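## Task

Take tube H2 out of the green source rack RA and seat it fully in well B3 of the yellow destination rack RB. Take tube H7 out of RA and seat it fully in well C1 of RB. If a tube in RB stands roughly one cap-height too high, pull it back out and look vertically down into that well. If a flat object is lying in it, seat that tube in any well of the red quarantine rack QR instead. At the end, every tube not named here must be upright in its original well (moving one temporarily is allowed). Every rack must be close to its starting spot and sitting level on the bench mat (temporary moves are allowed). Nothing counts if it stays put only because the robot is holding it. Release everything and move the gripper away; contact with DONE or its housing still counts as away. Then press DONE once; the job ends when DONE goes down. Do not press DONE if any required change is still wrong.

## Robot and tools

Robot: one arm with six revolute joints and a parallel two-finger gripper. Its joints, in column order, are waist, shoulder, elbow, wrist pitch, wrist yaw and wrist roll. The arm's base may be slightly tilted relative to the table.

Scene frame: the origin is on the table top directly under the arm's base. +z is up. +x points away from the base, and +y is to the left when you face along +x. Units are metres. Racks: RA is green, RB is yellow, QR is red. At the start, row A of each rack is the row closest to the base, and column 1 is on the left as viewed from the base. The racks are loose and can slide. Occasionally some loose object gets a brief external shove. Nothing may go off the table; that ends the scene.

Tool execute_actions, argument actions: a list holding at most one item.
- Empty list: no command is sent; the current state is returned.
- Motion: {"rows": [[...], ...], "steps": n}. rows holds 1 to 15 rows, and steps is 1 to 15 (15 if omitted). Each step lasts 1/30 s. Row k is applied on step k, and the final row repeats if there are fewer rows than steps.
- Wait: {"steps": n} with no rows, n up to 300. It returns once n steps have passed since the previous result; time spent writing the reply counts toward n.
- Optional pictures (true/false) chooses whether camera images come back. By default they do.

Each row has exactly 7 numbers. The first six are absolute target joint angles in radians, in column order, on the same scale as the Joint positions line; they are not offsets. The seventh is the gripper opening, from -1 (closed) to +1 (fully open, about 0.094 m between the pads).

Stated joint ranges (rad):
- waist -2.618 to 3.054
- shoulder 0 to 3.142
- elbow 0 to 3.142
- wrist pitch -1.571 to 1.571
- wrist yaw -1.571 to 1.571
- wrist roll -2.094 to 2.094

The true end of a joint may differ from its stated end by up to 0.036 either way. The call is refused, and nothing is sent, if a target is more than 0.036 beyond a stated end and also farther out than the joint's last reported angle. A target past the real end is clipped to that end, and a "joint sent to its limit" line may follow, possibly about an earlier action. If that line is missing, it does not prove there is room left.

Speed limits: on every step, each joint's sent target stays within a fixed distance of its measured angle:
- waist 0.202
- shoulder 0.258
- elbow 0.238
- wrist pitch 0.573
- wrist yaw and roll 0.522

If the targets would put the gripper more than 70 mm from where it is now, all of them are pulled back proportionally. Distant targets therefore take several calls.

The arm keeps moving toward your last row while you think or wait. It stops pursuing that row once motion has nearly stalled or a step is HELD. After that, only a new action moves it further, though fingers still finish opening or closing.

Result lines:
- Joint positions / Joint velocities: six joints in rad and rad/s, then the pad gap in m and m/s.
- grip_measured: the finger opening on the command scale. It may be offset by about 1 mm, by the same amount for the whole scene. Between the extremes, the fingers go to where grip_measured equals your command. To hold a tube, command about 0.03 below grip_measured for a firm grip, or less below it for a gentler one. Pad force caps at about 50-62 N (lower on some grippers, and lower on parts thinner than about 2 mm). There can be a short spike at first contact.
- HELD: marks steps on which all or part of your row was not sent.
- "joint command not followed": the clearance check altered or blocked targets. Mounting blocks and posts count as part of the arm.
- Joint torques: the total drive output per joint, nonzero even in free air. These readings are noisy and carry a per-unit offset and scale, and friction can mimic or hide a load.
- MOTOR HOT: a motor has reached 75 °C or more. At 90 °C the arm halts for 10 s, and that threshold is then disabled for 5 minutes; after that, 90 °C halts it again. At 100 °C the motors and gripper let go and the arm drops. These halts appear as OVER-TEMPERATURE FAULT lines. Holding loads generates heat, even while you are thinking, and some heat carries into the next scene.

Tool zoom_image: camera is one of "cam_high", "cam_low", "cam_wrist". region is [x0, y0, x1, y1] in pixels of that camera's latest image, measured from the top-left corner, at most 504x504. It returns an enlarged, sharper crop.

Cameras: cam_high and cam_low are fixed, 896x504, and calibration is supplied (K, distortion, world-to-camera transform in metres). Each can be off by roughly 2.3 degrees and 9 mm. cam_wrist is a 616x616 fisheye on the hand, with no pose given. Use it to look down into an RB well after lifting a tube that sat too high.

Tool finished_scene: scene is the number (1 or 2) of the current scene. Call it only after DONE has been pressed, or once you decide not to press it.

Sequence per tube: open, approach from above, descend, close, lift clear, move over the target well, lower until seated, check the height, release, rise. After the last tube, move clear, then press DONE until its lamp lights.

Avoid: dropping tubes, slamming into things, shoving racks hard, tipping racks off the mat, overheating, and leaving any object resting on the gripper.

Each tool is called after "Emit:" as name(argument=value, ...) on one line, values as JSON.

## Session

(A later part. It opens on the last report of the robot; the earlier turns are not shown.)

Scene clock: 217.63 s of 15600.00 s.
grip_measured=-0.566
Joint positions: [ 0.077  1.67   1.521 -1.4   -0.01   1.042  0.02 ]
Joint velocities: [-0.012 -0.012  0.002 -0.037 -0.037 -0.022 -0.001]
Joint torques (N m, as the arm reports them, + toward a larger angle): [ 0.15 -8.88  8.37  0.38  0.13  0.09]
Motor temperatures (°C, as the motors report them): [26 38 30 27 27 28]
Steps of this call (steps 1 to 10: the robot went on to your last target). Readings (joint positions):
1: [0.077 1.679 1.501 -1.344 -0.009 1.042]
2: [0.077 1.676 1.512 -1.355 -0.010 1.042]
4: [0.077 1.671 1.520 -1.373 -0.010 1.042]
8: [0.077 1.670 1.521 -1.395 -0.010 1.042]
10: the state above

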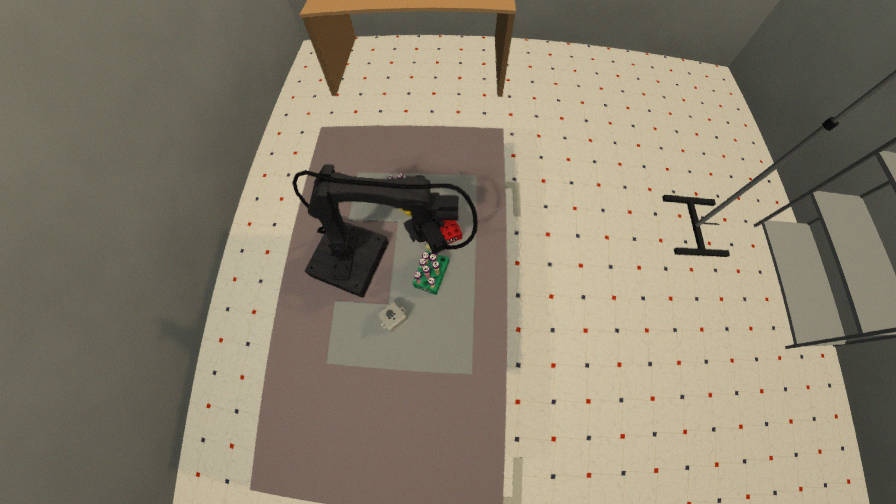

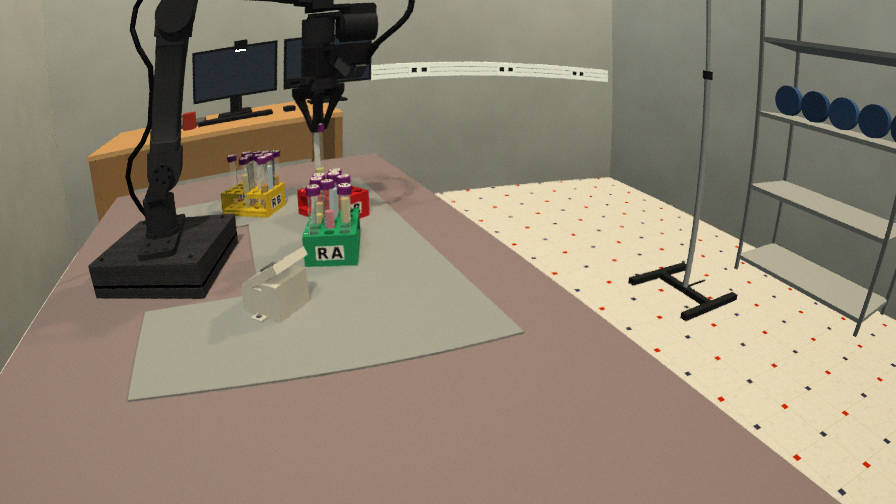

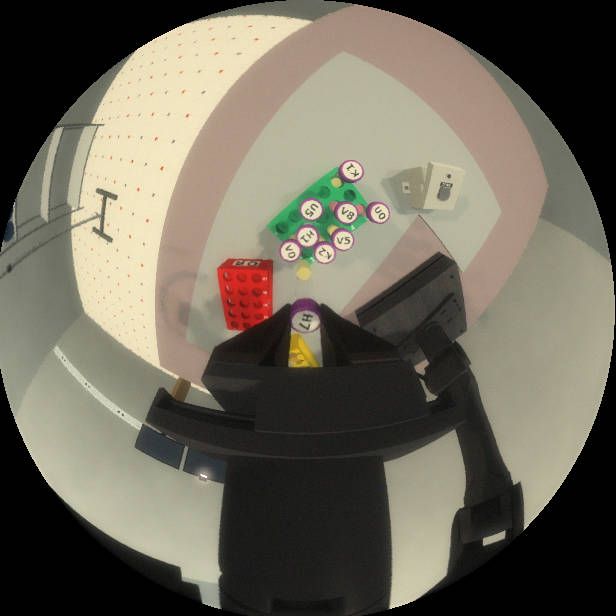

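Emit:
execute_actions(actions=[{"rows":[[0.1,1.63,1.53,-1.42,0,1.0,-0.6],[0.13,1.61,1.51,-1.425,0,0.9,-0.6],[0.17,1.59,1.49,-1.43,0,0.8,-0.6],[0.21,1.565,1.465,-1.435,0,0.7,-0.6],[0.25,1.54,1.44,-1.44,0,0.6,-0.6],[0.29,1.515,1.415,-1.445,0,0.5,-0.6],[0.33,1.49,1.39,-1.445,0,0.4,-0.6],[0.37,1.465,1.365,-1.445,0,0.3,-0.6],[0.41,1.44,1.34,-1.445,0,0.2,-0.6],[0.45,1.42,1.32,-1.445,0,0.1,-0.6],[0.5,1.41,1.31,-1.445,0,0,-0.6],[0.55,1.41,1.31,-1.445,0,-0.1,-0.6],[0.6,1.41,1.31,-1.445,0,-0.2,-0.6],[0.65,1.41,1.31,-1.445,0,-0.3,-0.6],[0.7,1.41,1.31,-1.445,0,-0.4,-0.6]]}], pictures=false)

Emit:
execute_actions(actions=[{"rows":[[0.75,1.41,1.31,-1.445,0,-0.5,-0.6],[0.8,1.41,1.31,-1.445,0,-0.6,-0.6],[0.85,1.41,1.31,-1.445,0,-0.64,-0.6],[0.9,1.41,1.31,-1.445,0,-0.64,-0.6],[0.95,1.41,1.31,-1.445,0,-0.64,-0.6],[1.0,1.41,1.31,-1.445,0,-0.64,-0.6],[1.05,1.41,1.31,-1.445,0,-0.64,-0.6],[1.1,1.41,1.31,-1.445,0,-0.64,-0.6],[1.15,1.41,1.31,-1.445,0,-0.64,-0.6],[1.2,1.41,1.32,-1.445,0,-0.64,-0.6],[1.24,1.42,1.33,-1.44,0,-0.64,-0.6],[1.27,1.43,1.35,-1.43,0,-0.64,-0.6],[1.3,1.45,1.37,-1.425,0,-0.64,-0.6],[1.32,1.48,1.395,-1.42,0,-0.64,-0.6],[1.32,1.51,1.42,-1.415,0,-0.64,-0.6]]}], pictures=false)

Emit:
execute_actions(actions=[{"rows":[[1.32,1.54,1.445,-1.41,0,-0.64,-0.6],[1.32,1.57,1.47,-1.405,0,-0.64,-0.6],[1.32,1.6,1.5,-1.4,0,-0.64,-0.6],[1.32,1.63,1.53,-1.395,0,-0.64,-0.6],[1.32,1.66,1.56,-1.39,0,-0.64,-0.6],[1.32,1.69,1.59,-1.385,0,-0.64,-0.6],[1.32,1.72,1.62,-1.38,0,-0.64,-0.6],[1.315,1.75,1.645,-1.375,0,-0.64,-0.6],[1.31,1.775,1.67,-1.37,0,-0.64,-0.6],[1.3,1.79,1.685,-1.365,0,-0.64,-0.6],[1.29,1.8,1.695,-1.36,0,-0.64,-0.6],[1.27,1.8,1.695,-1.36,0,-0.64,-0.6],[1.25,1.8,1.695,-1.36,0,-0.64,-0.6],[1.23,1.8,1.695,-1.36,0,-0.64,-0.6],[1.21,1.8,1.695,-1.36,0,-0.64,-0.6]]}], pictures=false)

Emit:
execute_actions(actions=[{"steps":10}])

Emit:
zoom_image(camera="cam_wrist", region=[240, 200, 420, 350])

Scene clock: 234.10 s of 15600.00 s.
grip_measured=-0.566
Joint positions: [ 0.613  1.433  1.317 -1.44  -0.003  0.011  0.02 ]
Joint velocities: [ 1.394 -0.002 -0.022 -0.007 -0.022 -2.689  0.001]
Joint torques (N m, as the arm reports them, + toward a larger angle): [ 0.26 -6.43  5.22  0.38  0.04 -0.04]
Motor temperatures (°C, as the motors report them): [26 38 32 27 27 28]
Steps of this call (steps 1 to 30: the robot went on to your last target; steps 31 to 90: nothing new was sent; then 12.97 s passed at rest; steps 91 to 105: all 15 steps of this action). Readings (joint positions):
91: [0.079 1.670 1.521 -1.406 -0.009 1.037]
92: [0.085 1.667 1.519 -1.406 -0.008 1.016]
94: [0.127 1.645 1.498 -1.405 -0.002 0.929]
98: [0.298 1.547 1.409 -1.410 -0.003 0.647]
105: the state above

Scene clock: 234.60 s of 15600.00 s.
grip_measured=-0.566
Joint positions: [ 1.301  1.459  1.348 -1.445 -0.001 -0.61   0.02 ]
Joint velocities: [ 0.549  0.52   0.637  0.037  0.007 -0.212  0.   ]
Joint torques (N m, as the arm reports them, + toward a larger angle): [-1.52 -3.36  8.61  0.7   0.12 -0.03]
Motor temperatures (°C, as the motors report them): [26 38 32 27 27 28]
Steps of this call (steps 1 to 15: all 15 steps of this action). Readings (joint positions):
1: [0.663 1.433 1.317 -1.440 -0.003 -0.086]
2: [0.713 1.433 1.316 -1.440 -0.002 -0.183]
4: [0.814 1.433 1.315 -1.440 -0.001 -0.345]
8: [1.014 1.433 1.315 -1.440 0.001 -0.515]
15: the state above

Scene clock: 235.10 s of 15600.00 s.
grip_measured=-0.566
Joint positions: [ 1.262  1.818  1.655 -1.371 -0.001 -0.632  0.02 ]
Joint velocities: [-0.589  0.022 -0.007  0.007 -0.037  0.022 -0.   ]
Joint torques (N m, as the arm reports them, + toward a larger angle): [-1.64 -9.79  9.28  0.59  0.01 -0.07]
Motor temperatures (°C, as the motors report them): [26 38 32 27 27 28]
Steps of this call (steps 1 to 15: all 15 steps of this action). Readings (joint positions):
1: [1.314 1.481 1.373 -1.445 -0.002 -0.615]
2: [1.319 1.507 1.399 -1.444 -0.002 -0.619]
4: [1.320 1.569 1.455 -1.439 -0.001 -0.624]
8: [1.320 1.701 1.569 -1.418 0.000 -0.629]
15: the state above

Scene clock: 235.43 s of 15600.00 s.
grip_measured=-0.566
Joint positions: [ 1.205  1.818  1.66  -1.371  0.008 -0.632  0.02 ]
Joint velocities: [ 0.007  0.002 -0.012  0.037 -0.095  0.007  0.   ]
Joint torques (N m, as the arm reports them, + toward a larger angle): [ 0.53 -9.7   8.81  0.58 -0.09 -0.09]
Motor temperatures (°C, as the motors report them): [26 38 32 27 27 28]
Steps of this call (steps 1 to 10: the robot went on to your last target). Readings (joint positions):
1: [1.242 1.818 1.655 -1.371 0.000 -0.632]
2: [1.224 1.818 1.656 -1.371 0.002 -0.632]
4: [1.205 1.818 1.659 -1.371 0.007 -0.632]
8: [1.205 1.818 1.660 -1.371 0.008 -0.632]
10: the state above

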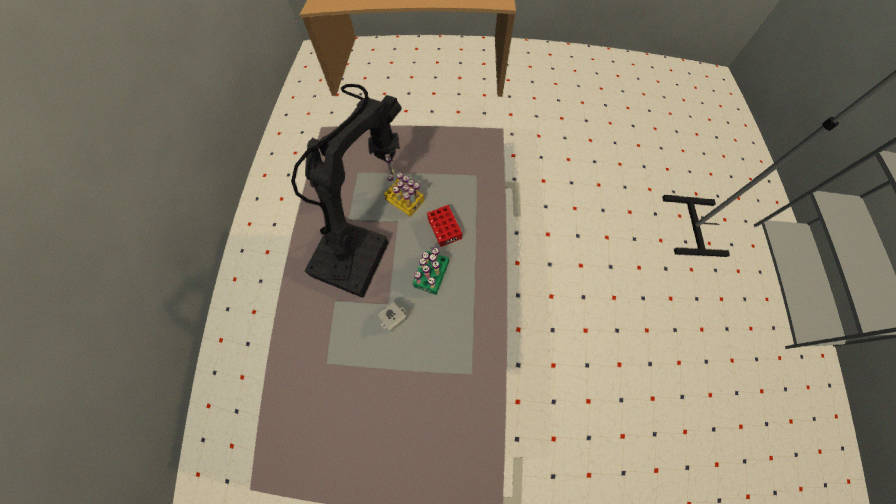

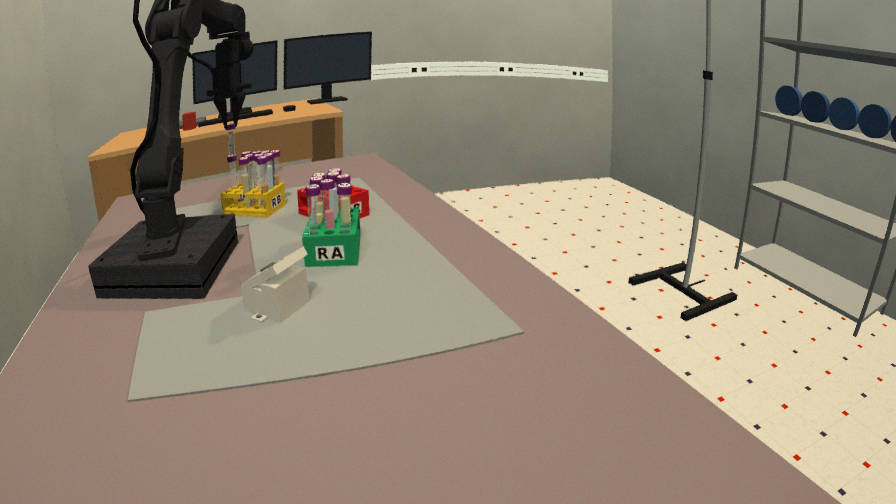

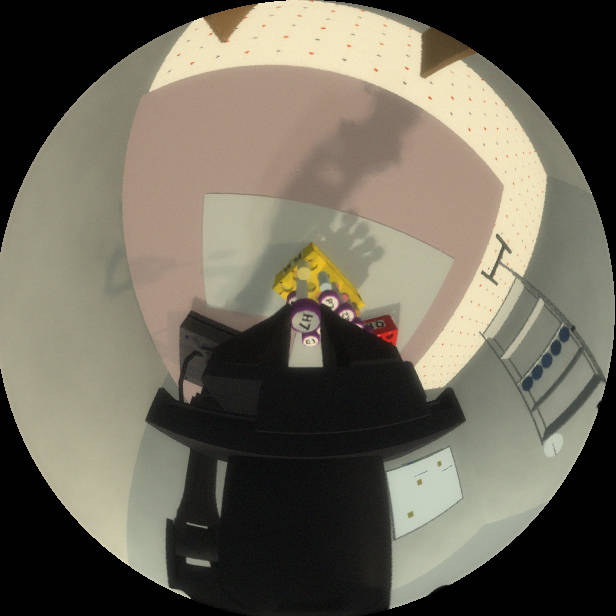

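Region (240, 200, 420, 350) of cam_wrist's 616x616 image, scaled by 2.800, with more detail than that image has.

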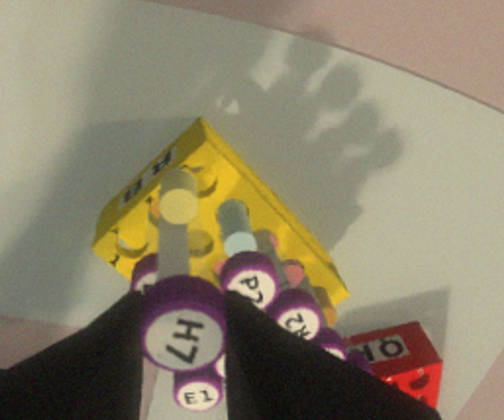

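Emit:
execute_actions(actions=[{"rows":[[1.195,1.8,1.68,-1.36,0,-0.64,-0.6],[1.185,1.8,1.67,-1.36,0,-0.64,-0.6],[1.175,1.8,1.66,-1.355,0,-0.64,-0.6],[1.165,1.8,1.65,-1.35,0,-0.64,-0.6],[1.155,1.8,1.64,-1.34,0,-0.64,-0.6],[1.147,1.8,1.63,-1.33,0,-0.64,-0.6],[1.142,1.8,1.62,-1.32,0,-0.64,-0.6],[1.142,1.8,1.61,-1.31,0,-0.64,-0.6],[1.142,1.8,1.6,-1.3,0,-0.64,-0.6],[1.142,1.8,1.59,-1.29,0,-0.64,-0.6]]}], pictures=false)

Emit:
execute_actions(actions=[{"steps":8}])

Emit:
zoom_image(camera="cam_wrist", region=[250, 220, 370, 330])

Scene clock: 249.67 s of 15600.00 s.
grip_measured=-0.566
Joint positions: [ 1.142  1.818  1.59  -1.326  0.007 -0.633  0.02 ]
Joint velocities: [-0.007 -0.002 -0.007  0.139 -0.051 -0.007  0.   ]
Joint torques (N m, as the arm reports them, + toward a larger angle): [-0.11 -9.72  5.98  0.62 -0.07 -0.09]
Motor temperatures (°C, as the motors report them): [26 40 32 27 27 28]
Steps of this call (steps 1 to 30: the robot went on to your last target; steps 31 to 90: nothing new was sent; then 10.73 s passed at rest; steps 91 to 105: all 15 steps of this action). Readings (joint positions):
91: [1.205 1.818 1.660 -1.371 0.008 -0.632]
92: [1.203 1.818 1.660 -1.371 0.008 -0.632]
94: [1.194 1.818 1.660 -1.371 0.007 -0.633]
98: [1.156 1.818 1.634 -1.352 0.007 -0.633]
105: the state above

Scene clock: 249.93 s of 15600.00 s.
grip_measured=-0.566
Joint positions: [ 1.142  1.818  1.59  -1.314  0.007 -0.633  0.02 ]
Joint velocities: [-0.002  0.007  0.007 -0.081  0.037 -0.022  0.   ]
Joint torques (N m, as the arm reports them, + toward a larger angle): [-0.14 -9.72  6.01  0.64 -0.06 -0.09]
Motor temperatures (°C, as the motors report them): [26 40 32 27 27 28]
Steps of this call (steps 1 to 8: the robot went on to your last target). Readings (joint positions):
1: [1.142 1.818 1.590 -1.323 0.007 -0.633]
2: [1.142 1.818 1.590 -1.321 0.007 -0.633]
4: [1.142 1.818 1.590 -1.317 0.007 -0.633]
8: the state above

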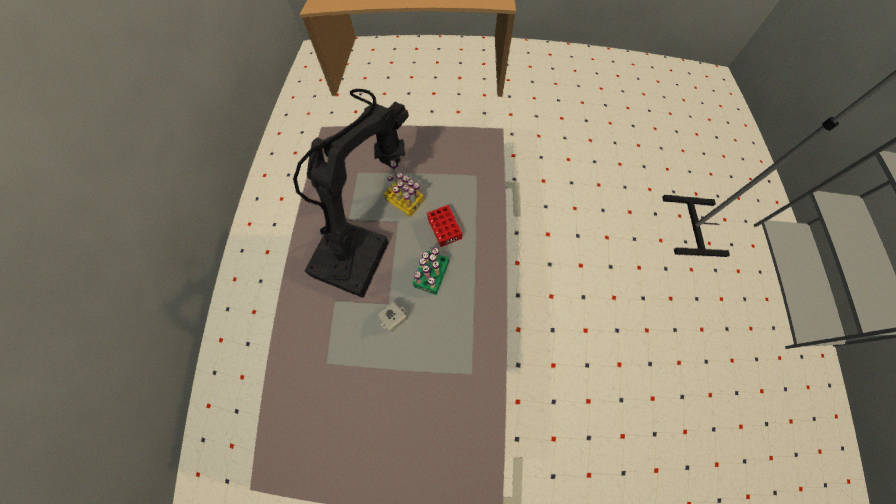

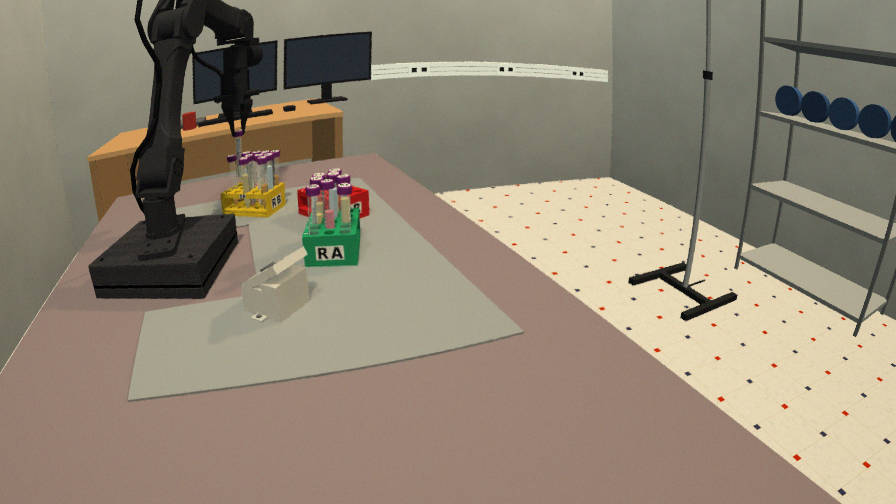

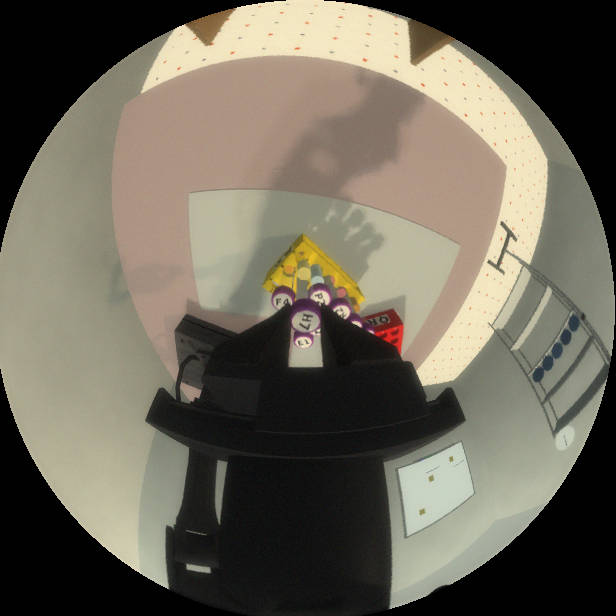

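Region (250, 220, 370, 330) of cam_wrist's 616x616 image, scaled by 4.200, with more detail than that image has; it fills the top 462 rows of this view, and the rest is white.

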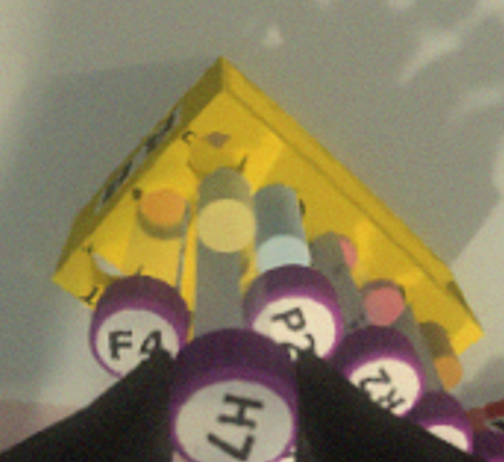

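Emit:
execute_actions(actions=[{"rows":[[1.15,1.8,1.59,-1.28,0,-0.64,-0.6],[1.158,1.8,1.59,-1.275,0,-0.64,-0.6],[1.158,1.8,1.59,-1.272,0,-0.64,-0.6],[1.158,1.802,1.585,-1.268,0,-0.64,-0.6],[1.158,1.804,1.575,-1.258,0,-0.64,-0.6],[1.158,1.805,1.565,-1.248,0,-0.64,-0.6],[1.158,1.806,1.555,-1.238,0,-0.64,-0.6],[1.158,1.807,1.545,-1.228,0,-0.64,-0.6],[1.158,1.808,1.535,-1.218,0,-0.64,-0.6],[1.158,1.809,1.525,-1.208,0,-0.64,-0.6],[1.158,1.81,1.514,-1.198,0,-0.64,-0.6],[1.158,1.811,1.503,-1.187,0,-0.64,-0.6],[1.158,1.812,1.492,-1.176,0,-0.64,-0.6],[1.158,1.813,1.481,-1.165,0,-0.64,-0.6],[1.158,1.814,1.47,-1.155,0,-0.64,-0.6]]}], pictures=false)

Emit:
execute_actions(actions=[{"steps":10}])

Emit:
zoom_image(camera="cam_wrist", region=[230, 220, 380, 350])

Scene clock: 256.63 s of 15600.00 s.
grip_measured=-0.566
Joint positions: [ 1.152  1.818  1.491 -1.218  0.007 -0.633  0.02 ]
Joint velocities: [-0.012 -0.012 -0.32   0.271  0.022 -0.095 -0.001]
Joint torques (N m, as the arm reports them, + toward a larger angle): [ 0.56 -8.66  5.72  0.58 -0.11 -0.07]
Motor temperatures (°C, as the motors report them): [26 40 32 27 27 28]
Steps of this call (steps 1 to 30: the robot went on to your last target; steps 31 to 90: nothing new was sent; then 3.20 s passed at rest; steps 91 to 105: all 15 steps of this action). Readings (joint positions):
91: [1.142 1.818 1.590 -1.312 0.007 -0.633]
92: [1.143 1.818 1.590 -1.310 0.007 -0.633]
94: [1.147 1.818 1.590 -1.304 0.007 -0.633]
98: [1.152 1.818 1.568 -1.277 0.007 -0.633]
105: the state above

Scene clock: 256.97 s of 15600.00 s.
grip_measured=-0.566
Joint positions: [ 1.152  1.818  1.472 -1.186  0.009 -0.633  0.02 ]
Joint velocities: [-0.007 -0.012  0.007 -0.022  0.007 -0.022 -0.   ]
Joint torques (N m, as the arm reports them, + toward a larger angle): [ 0.64 -8.54  5.75  0.72 -0.1  -0.08]
Motor temperatures (°C, as the motors report them): [26 40 32 27 27 28]
Steps of this call (steps 1 to 10: the robot went on to your last target). Readings (joint positions):
1: [1.152 1.818 1.482 -1.207 0.009 -0.633]
2: [1.152 1.818 1.476 -1.199 0.009 -0.633]
4: [1.152 1.818 1.472 -1.192 0.009 -0.633]
8: [1.152 1.818 1.472 -1.186 0.009 -0.633]
10: the state above

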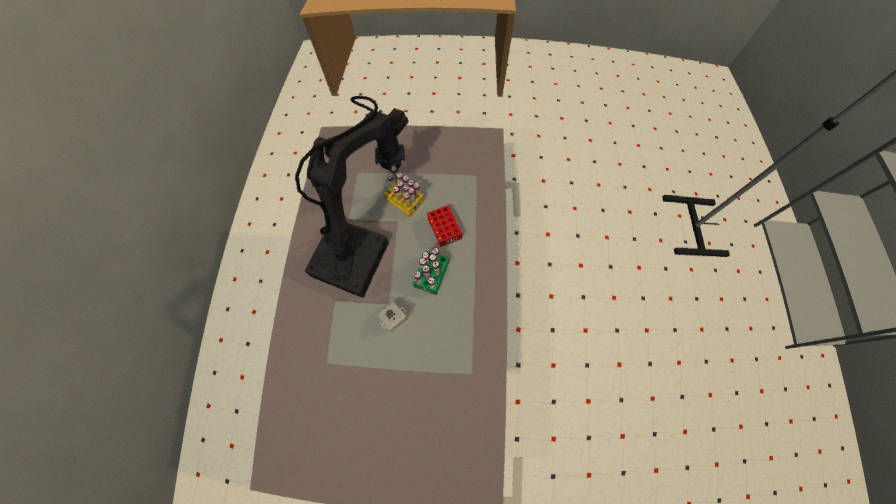

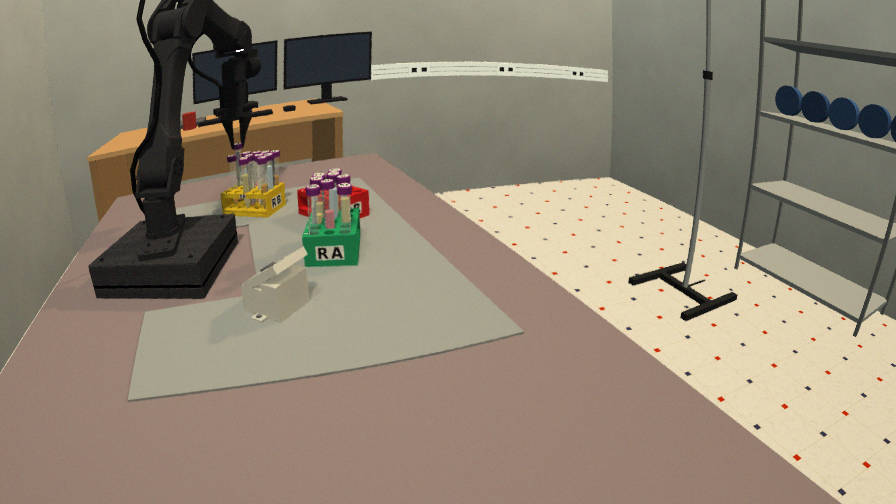

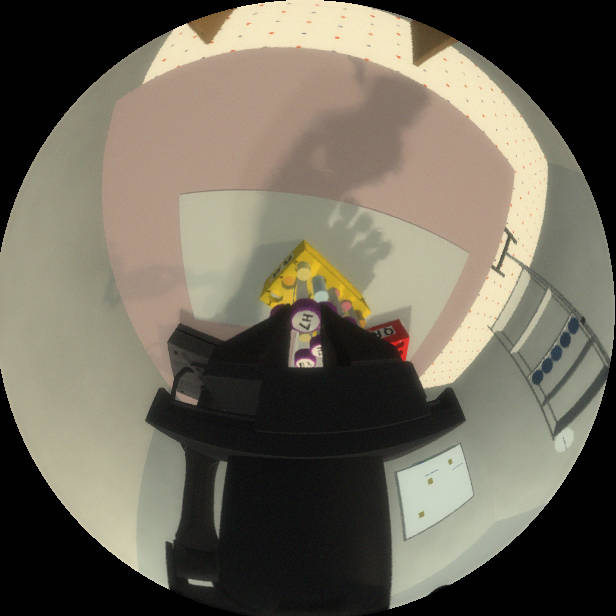

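Region (230, 220, 380, 350) of cam_wrist's 616x616 image, scaled by 3.360, with more detail than that image has; it fills the top 437 rows of this view, and the rest is white.

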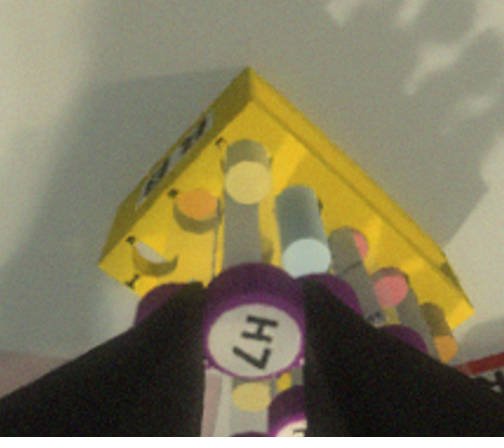

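Emit:
execute_actions(actions=[{"rows":[[1.161,1.818,1.47,-1.15,0,-0.64,-0.6],[1.164,1.822,1.47,-1.145,0,-0.64,-0.6],[1.167,1.826,1.468,-1.14,0,-0.64,-0.6],[1.17,1.83,1.465,-1.135,0,-0.64,-0.6],[1.17,1.834,1.462,-1.13,0,-0.64,-0.6],[1.17,1.834,1.458,-1.125,0,-0.64,-0.6],[1.17,1.834,1.458,-1.125,0,-0.64,-0.6],[1.17,1.834,1.458,-1.125,0,-0.64,-0.6],[1.17,1.834,1.458,-1.125,0,-0.64,-0.6],[1.17,1.834,1.458,-1.125,0,-0.64,-0.6],[1.17,1.834,1.458,-1.125,0,-0.64,-0.6],[1.17,1.834,1.458,-1.125,0,-0.64,-0.57],[1.17,1.834,1.458,-1.125,0,-0.64,-0.55],[1.17,1.834,1.458,-1.125,0,-0.64,-0.5],[1.17,1.834,1.458,-1.125,0,-0.64,-0.35]]}], pictures=false)

Emit:
execute_actions(actions=[{"steps":10}])

Emit:
zoom_image(camera="cam_wrist", region=[230, 220, 380, 370])

Emit:
zoom_image(camera="cam_low", region=[210, 110, 300, 220])

Scene clock: 263.13 s of 15600.00 s.
grip_measured=-0.411
Joint positions: [ 1.161  1.84   1.459 -1.16   0.014 -0.633  0.028]
Joint velocities: [-0.007  0.002  0.007  0.095 -0.022 -0.037  0.12 ]
Joint torques (N m, as the arm reports them, + toward a larger angle): [ 0.83 -8.93  5.76  0.63 -0.14 -0.08]
Motor temperatures (°C, as the motors report them): [26 40 31 28 27 28]
Steps of this call (steps 1 to 30: the robot went on to your last target; steps 31 to 90: nothing new was sent; then 2.67 s passed at rest; steps 91 to 105: all 15 steps of this action). Readings (joint positions):
91: [1.152 1.818 1.472 -1.186 0.009 -0.633]
92: [1.152 1.818 1.472 -1.185 0.009 -0.633]
94: [1.155 1.821 1.472 -1.182 0.009 -0.633]
98: [1.161 1.833 1.465 -1.170 0.013 -0.633]
105: the state above

Scene clock: 263.47 s of 15600.00 s.
grip_measured=-0.351
Joint positions: [ 1.161  1.84   1.459 -1.149  0.012 -0.633  0.03 ]
Joint velocities: [ 0.002 -0.002  0.012 -0.007 -0.022  0.051  0.   ]
Joint torques (N m, as the arm reports them, + toward a larger angle): [ 0.84 -8.9   5.77  0.65 -0.12 -0.08]
Motor temperatures (°C, as the motors report them): [26 40 31 28 27 28]
Steps of this call (steps 1 to 10: the robot went on to your last target). Readings (joint positions):
1: [1.161 1.840 1.459 -1.157 0.014 -0.633]
2: [1.161 1.840 1.459 -1.155 0.013 -0.633]
4: [1.161 1.840 1.459 -1.152 0.013 -0.633]
8: [1.161 1.840 1.459 -1.149 0.012 -0.633]
10: the state above

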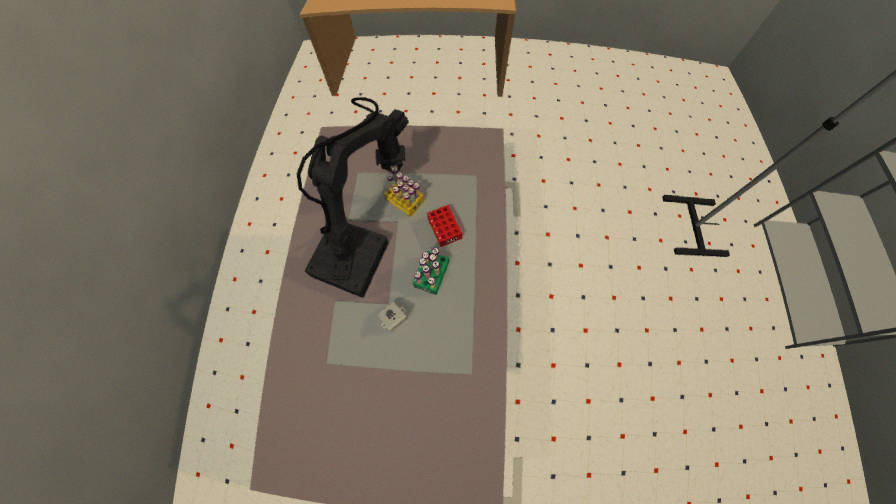

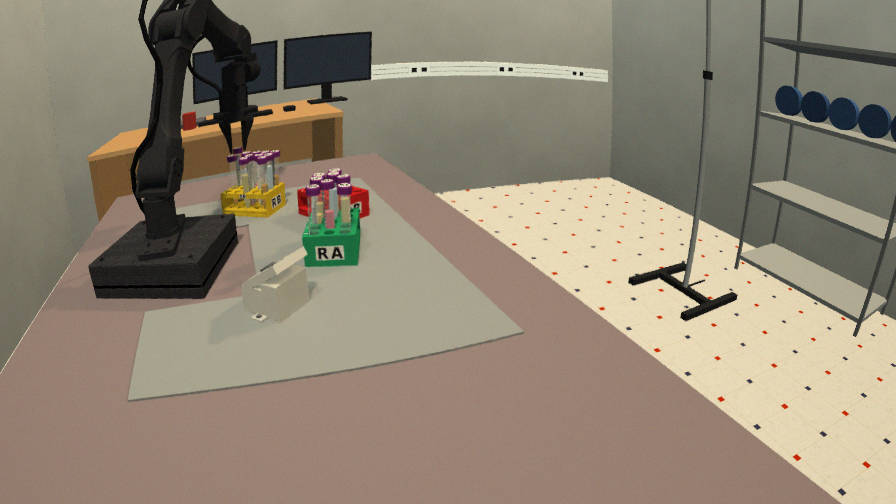

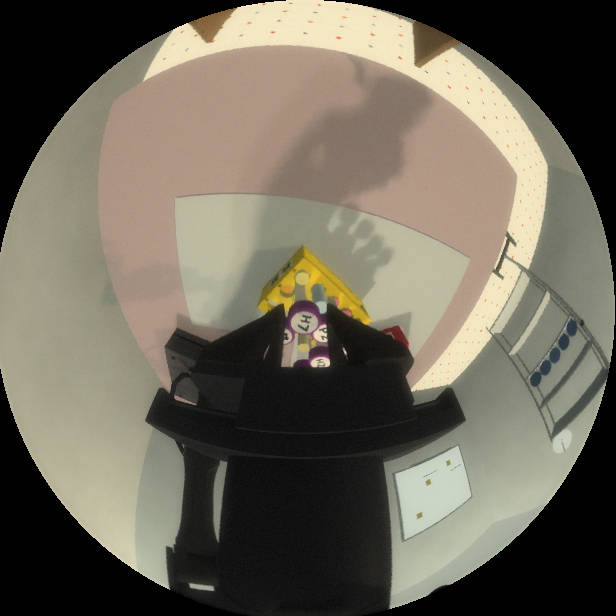

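Region (230, 220, 380, 370) of cam_wrist's 616x616 image, scaled by 3.360, with more detail than that image has.

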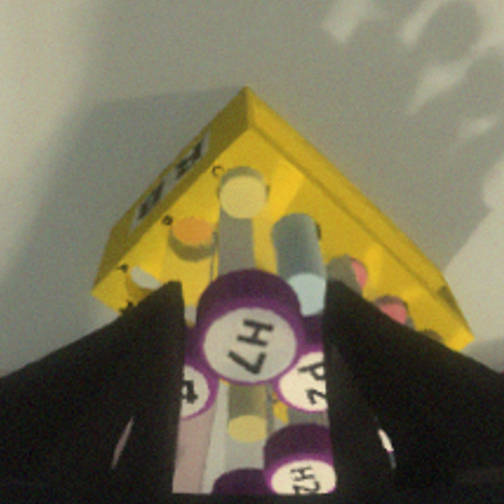

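Region (210, 110, 300, 220) of cam_low's 896x504 image, scaled by 4.582, with more detail than that image has; it fills the left 412 columns of this view, and the rest is white.

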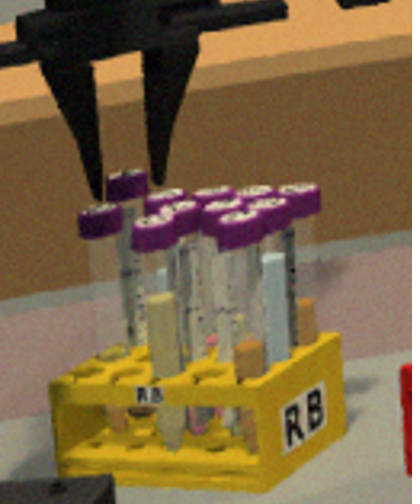

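Emit:
execute_actions(actions=[{"rows":[[1.162,1.834,1.458,-1.15,0,-0.64,-0.42],[1.162,1.834,1.458,-1.15,0,-0.64,-0.48],[1.162,1.834,1.458,-1.15,0,-0.64,-0.52],[1.162,1.834,1.458,-1.15,0,-0.64,-0.55],[1.162,1.834,1.458,-1.15,0,-0.64,-0.58],[1.162,1.83,1.465,-1.15,0,-0.64,-0.6],[1.162,1.825,1.475,-1.15,0,-0.64,-0.6],[1.162,1.82,1.485,-1.155,0,-0.64,-0.6],[1.162,1.815,1.495,-1.165,0,-0.64,-0.6],[1.162,1.81,1.51,-1.18,0,-0.64,-0.6],[1.162,1.805,1.525,-1.2,0,-0.64,-0.6],[1.162,1.8,1.54,-1.22,0,-0.64,-0.6],[1.162,1.8,1.56,-1.24,0,-0.64,-0.6],[1.162,1.8,1.58,-1.26,0,-0.64,-0.6],[1.162,1.8,1.6,-1.28,0,-0.64,-0.6]]}], pictures=false)

Emit:
execute_actions(actions=[{"rows":[[1.162,1.8,1.62,-1.3,0,-0.64,-0.6],[1.162,1.8,1.64,-1.32,0,-0.64,-0.6],[1.162,1.8,1.66,-1.34,0,-0.64,-0.6],[1.162,1.8,1.68,-1.36,0,-0.64,-0.6],[1.162,1.8,1.7,-1.38,0,-0.6,-0.6],[1.162,1.8,1.72,-1.4,0,-0.5,-0.6],[1.162,1.8,1.73,-1.41,0,-0.35,-0.6],[1.17,1.8,1.73,-1.41,0,-0.2,-0.6],[1.19,1.8,1.73,-1.41,0,0,-0.6],[1.22,1.8,1.73,-1.41,0,0.2,-0.6],[1.25,1.8,1.73,-1.41,0,0.4,-0.6],[1.28,1.8,1.73,-1.41,0,0.6,-0.6],[1.31,1.8,1.73,-1.41,0,0.8,-0.6],[1.34,1.8,1.73,-1.41,0,1.0,-0.6],[1.37,1.8,1.73,-1.41,0,1.65,-0.6]]}], pictures=false)

Emit:
execute_actions(actions=[{"steps":22}])

Emit:
zoom_image(camera="cam_wrist", region=[240, 120, 400, 280])

Scene clock: 273.37 s of 15600.00 s.
grip_measured=-0.569
Joint positions: [ 1.161  1.84   1.529 -1.215  0.011 -0.633  0.02 ]
Joint velocities: [-0.002 -0.012  0.589 -0.447 -0.007  0.037 -0.001]
Joint torques (N m, as the arm reports them, + toward a larger angle): [  0.13 -11.51   8.89   0.56  -0.09  -0.08]
Motor temperatures (°C, as the motors report them): [26 40 31 28 27 28]
Steps of this call (steps 1 to 30: the robot went on to your last target; steps 31 to 90: nothing new was sent; then 6.40 s passed at rest; steps 91 to 105: all 15 steps of this action). Readings (joint positions):
91: [1.161 1.840 1.459 -1.148 0.012 -0.633]
92: [1.161 1.840 1.459 -1.148 0.012 -0.633]
94: [1.161 1.840 1.459 -1.148 0.012 -0.633]
98: [1.161 1.840 1.459 -1.148 0.012 -0.633]
105: the state above

Scene clock: 273.87 s of 15600.00 s.
grip_measured=-0.569
Joint positions: [ 1.302  1.827  1.701 -1.386  0.012  0.185  0.02 ]
Joint velocities: [ 0.989 -0.002  0.002 -0.051 -0.007  2.747 -0.001]
Joint torques (N m, as the arm reports them, + toward a larger angle): [  0.6  -10.5    8.35   0.4   -0.1    0.05]
Motor temperatures (°C, as the motors report them): [26 40 31 28 27 28]
Steps of this call (steps 1 to 15: all 15 steps of this action). Readings (joint positions):
1: [1.161 1.840 1.550 -1.232 0.011 -0.633]
2: [1.161 1.840 1.571 -1.248 0.011 -0.633]
4: [1.161 1.840 1.613 -1.282 0.011 -0.633]
8: [1.161 1.837 1.686 -1.342 0.010 -0.501]
15: the state above

Scene clock: 274.60 s of 15600.00 s.
grip_measured=-0.569
Joint positions: [ 1.375  1.827  1.701 -1.397 -0.01   1.61   0.02 ]
Joint velocities: [ 0.017 -0.002 -0.002 -0.007  0.037  0.198 -0.002]
Joint torques (N m, as the arm reports them, + toward a larger angle): [ -0.53 -10.55   8.34   0.38   0.12   0.09]
Motor temperatures (°C, as the motors report them): [26 40 31 27 27 28]
Steps of this call (steps 1 to 22: the robot went on to your last target). Readings (joint positions):
1: [1.335 1.827 1.701 -1.387 0.008 0.284]
2: [1.361 1.827 1.701 -1.389 0.002 0.382]
4: [1.387 1.827 1.701 -1.392 -0.008 0.578]
8: [1.379 1.827 1.701 -1.396 -0.010 0.974]
22: the state above

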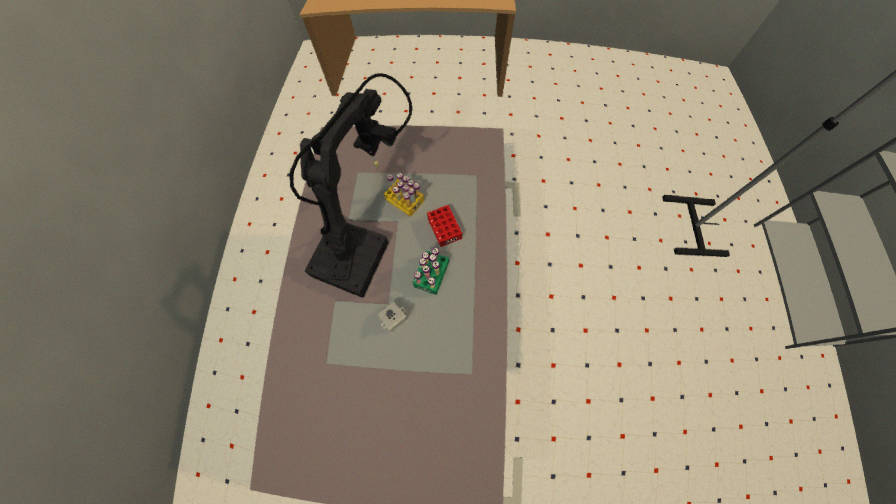

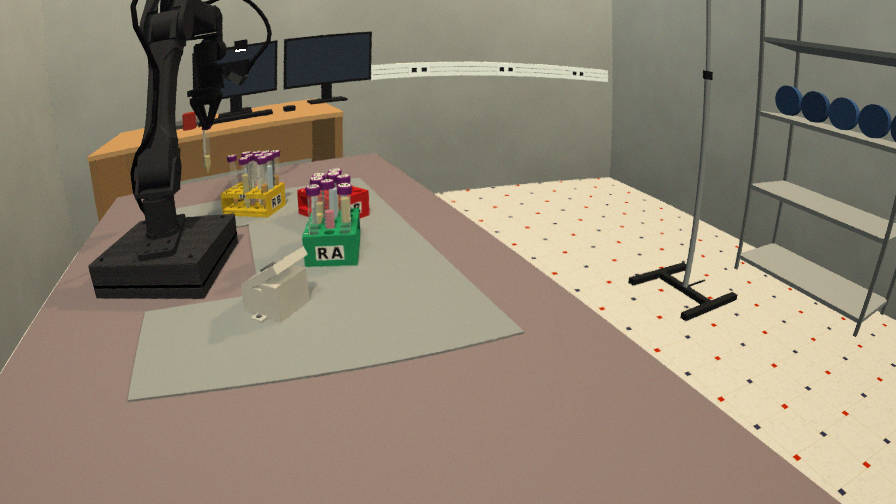

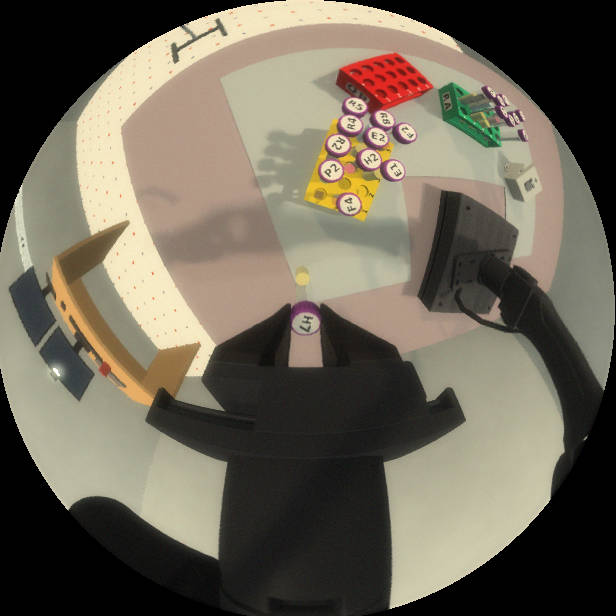

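Region (240, 120, 400, 280) of cam_wrist's 616x616 image, scaled by 3.150, with more detail than that image has.

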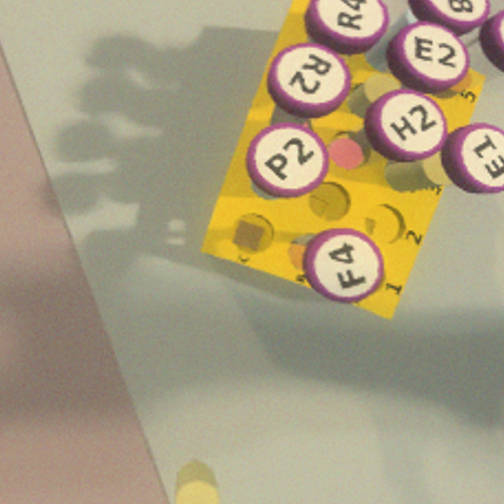

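Emit:
execute_actions(actions=[{"rows":[[1.37,1.77,1.69,-1.41,0,1.55,-0.6],[1.37,1.74,1.66,-1.415,0,1.45,-0.6],[1.37,1.71,1.63,-1.42,0,1.35,-0.6],[1.37,1.68,1.6,-1.425,0,1.25,-0.6],[1.37,1.65,1.565,-1.43,0,1.15,-0.6],[1.37,1.62,1.53,-1.435,0,1.05,-0.6],[1.36,1.59,1.495,-1.44,0,0.95,-0.6],[1.35,1.56,1.46,-1.445,0,0.85,-0.6],[1.33,1.53,1.43,-1.445,0,0.75,-0.6],[1.31,1.5,1.4,-1.445,0,0.65,-0.6],[1.28,1.47,1.37,-1.445,0,0.55,-0.6],[1.25,1.44,1.34,-1.445,0,0.45,-0.6],[1.21,1.42,1.32,-1.445,0,0.35,-0.6],[1.17,1.41,1.31,-1.445,0,0.25,-0.6],[1.12,1.41,1.31,-1.445,0,0.15,-0.6]]}], pictures=false)

Emit:
execute_actions(actions=[{"rows":[[1.07,1.41,1.31,-1.445,0,0.05,-0.6],[1.02,1.41,1.31,-1.445,0,0,-0.6],[0.97,1.41,1.31,-1.445,0,0,-0.6],[0.92,1.41,1.31,-1.445,0,0,-0.6],[0.87,1.41,1.31,-1.445,0,0,-0.6],[0.82,1.41,1.31,-1.445,0,0,-0.6],[0.77,1.41,1.31,-1.445,0,0,-0.6],[0.72,1.41,1.31,-1.445,0,0,-0.6],[0.67,1.41,1.31,-1.445,0,0,-0.6],[0.62,1.41,1.32,-1.445,0,0,-0.6],[0.57,1.42,1.33,-1.44,0,0,-0.6],[0.53,1.43,1.35,-1.43,0,0,-0.6],[0.49,1.45,1.37,-1.425,0,0,-0.6],[0.46,1.48,1.395,-1.42,0,0,-0.6],[0.44,1.51,1.42,-1.415,0,0,-0.6]]}], pictures=false)

Emit:
execute_actions(actions=[{"rows":[[0.425,1.54,1.445,-1.405,0,0,-0.6],[0.42,1.57,1.47,-1.395,0,0,-0.6],[0.42,1.6,1.495,-1.385,0,0,-0.6],[0.42,1.63,1.52,-1.375,0,0,-0.6],[0.42,1.66,1.54,-1.365,0,0,-0.6],[0.42,1.69,1.56,-1.355,0,0,-0.6],[0.42,1.72,1.58,-1.345,0,0,-0.6],[0.42,1.75,1.6,-1.33,0,0,-0.6],[0.42,1.775,1.62,-1.315,0,0,-0.6],[0.42,1.79,1.635,-1.305,0,0,-0.6],[0.42,1.8,1.64,-1.3,0,0,-0.6]]}], pictures=false)

Emit:
execute_actions(actions=[{"steps":8}])

Emit:
zoom_image(camera="cam_wrist", region=[230, 180, 380, 330])

Scene clock: 285.73 s of 15600.00 s.
grip_measured=-0.569
Joint positions: [ 1.201  1.446  1.328 -1.439 -0.013  0.562  0.02 ]
Joint velocities: [-1.179 -0.379 -0.349 -0.256 -0.11  -2.659  0.   ]
Joint torques (N m, as the arm reports them, + toward a larger angle): [-0.92 -5.76  6.11  0.65  0.18 -0.04]
Motor temperatures (°C, as the motors report them): [26 41 32 27 27 28]
Steps of this call (steps 1 to 30: the robot went on to your last target; steps 31 to 90: nothing new was sent; then 7.63 s passed at rest; steps 91 to 105: all 15 steps of this action). Readings (joint positions):
91: [1.375 1.825 1.700 -1.396 -0.010 1.629]
92: [1.375 1.817 1.690 -1.394 -0.010 1.599]
94: [1.375 1.777 1.645 -1.391 -0.010 1.499]
98: [1.372 1.647 1.519 -1.403 -0.010 1.205]
105: the state above

Scene clock: 286.23 s of 15600.00 s.
grip_measured=-0.569
Joint positions: [ 0.486  1.46   1.348 -1.449 -0.     0.029  0.02 ]
Joint velocities: [-0.896  0.53   0.628  0.037 -0.037 -0.168 -0.   ]
Joint torques (N m, as the arm reports them, + toward a larger angle): [ 0.89 -3.44  8.64  0.74 -0.02 -0.11]
Motor temperatures (°C, as the motors report them): [26 41 32 27 27 28]
Steps of this call (steps 1 to 15: all 15 steps of this action). Readings (joint positions):
1: [1.156 1.436 1.320 -1.445 -0.013 0.465]
2: [1.108 1.433 1.317 -1.447 -0.013 0.375]
4: [1.009 1.433 1.315 -1.447 -0.011 0.242]
8: [0.807 1.433 1.314 -1.447 -0.007 0.103]
15: the state above

Scene clock: 286.73 s of 15600.00 s.
grip_measured=-0.569
Joint positions: [ 0.421  1.822  1.599 -1.323  0.003  0.009  0.02 ]
Joint velocities: [-0.002  0.012  0.012  0.051 -0.007 -0.081  0.   ]
Joint torques (N m, as the arm reports them, + toward a larger angle): [ -0.18 -10.17   9.49   0.59  -0.02  -0.09]
Motor temperatures (°C, as the motors report them): [26 41 32 27 27 28]
Steps of this call (steps 1 to 15: all 15 steps of this action). Readings (joint positions):
1: [0.459 1.482 1.373 -1.449 0.001 0.025]
2: [0.439 1.508 1.399 -1.446 0.002 0.022]
4: [0.422 1.568 1.451 -1.434 0.003 0.018]
8: [0.421 1.697 1.538 -1.395 0.003 0.012]
15: the state above

Scene clock: 287.00 s of 15600.00 s.
grip_measured=-0.569
Joint positions: [ 0.421  1.822  1.606 -1.321  0.003  0.008  0.02 ]
Joint velocities: [ 0.002  0.002 -0.007  0.037  0.022 -0.051  0.   ]
Joint torques (N m, as the arm reports them, + toward a larger angle): [ -0.26 -10.07   8.9    0.64  -0.01  -0.1 ]
Motor temperatures (°C, as the motors report them): [26 41 32 27 27 28]
Steps of this call (steps 1 to 8: the robot went on to your last target). Readings (joint positions):
1: [0.421 1.822 1.599 -1.323 0.003 0.008]
2: [0.421 1.822 1.600 -1.323 0.003 0.008]
4: [0.421 1.822 1.604 -1.321 0.003 0.008]
8: the state above

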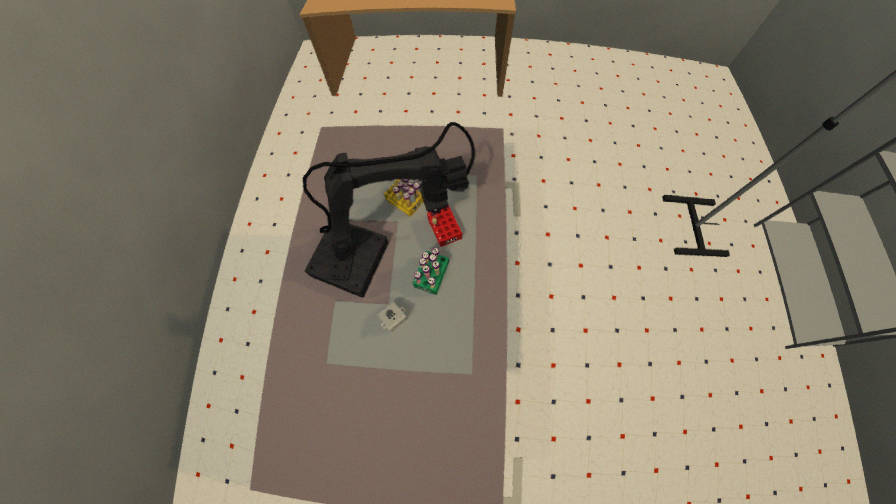

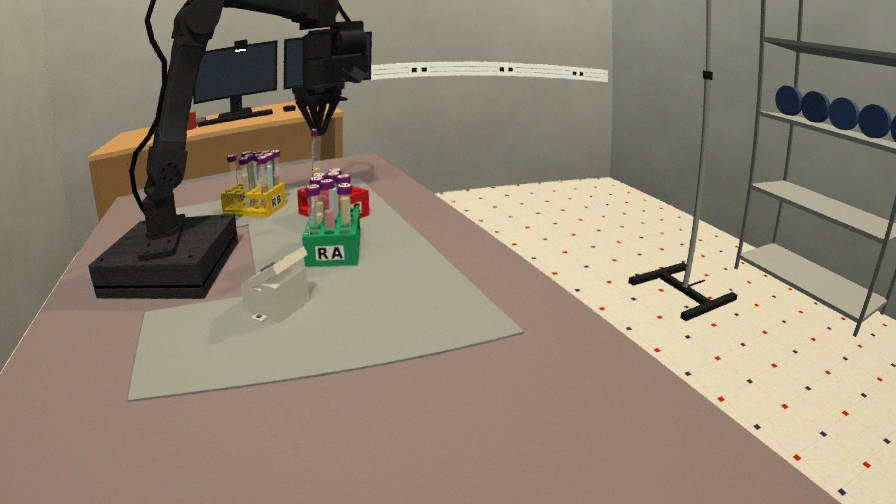

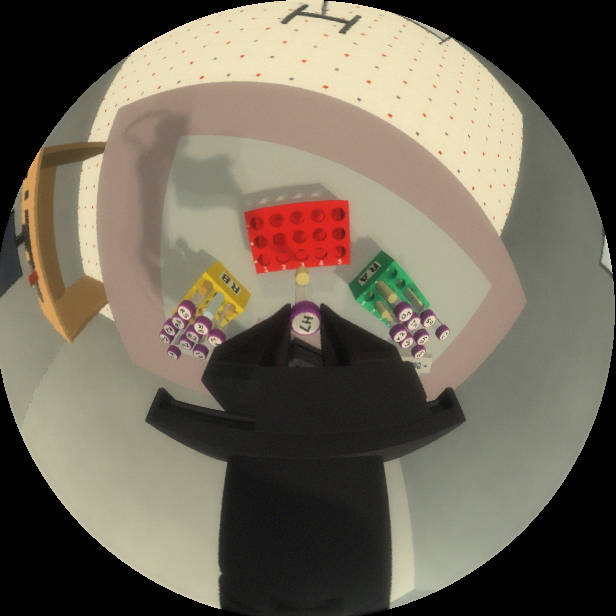

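Region (230, 180, 380, 330) of cam_wrist's 616x616 image, scaled by 3.360, with more detail than that image has.

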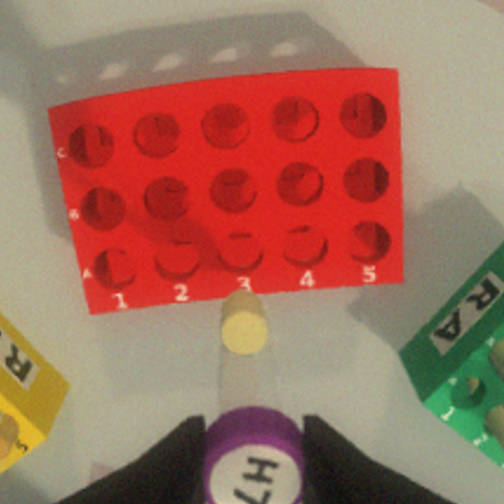

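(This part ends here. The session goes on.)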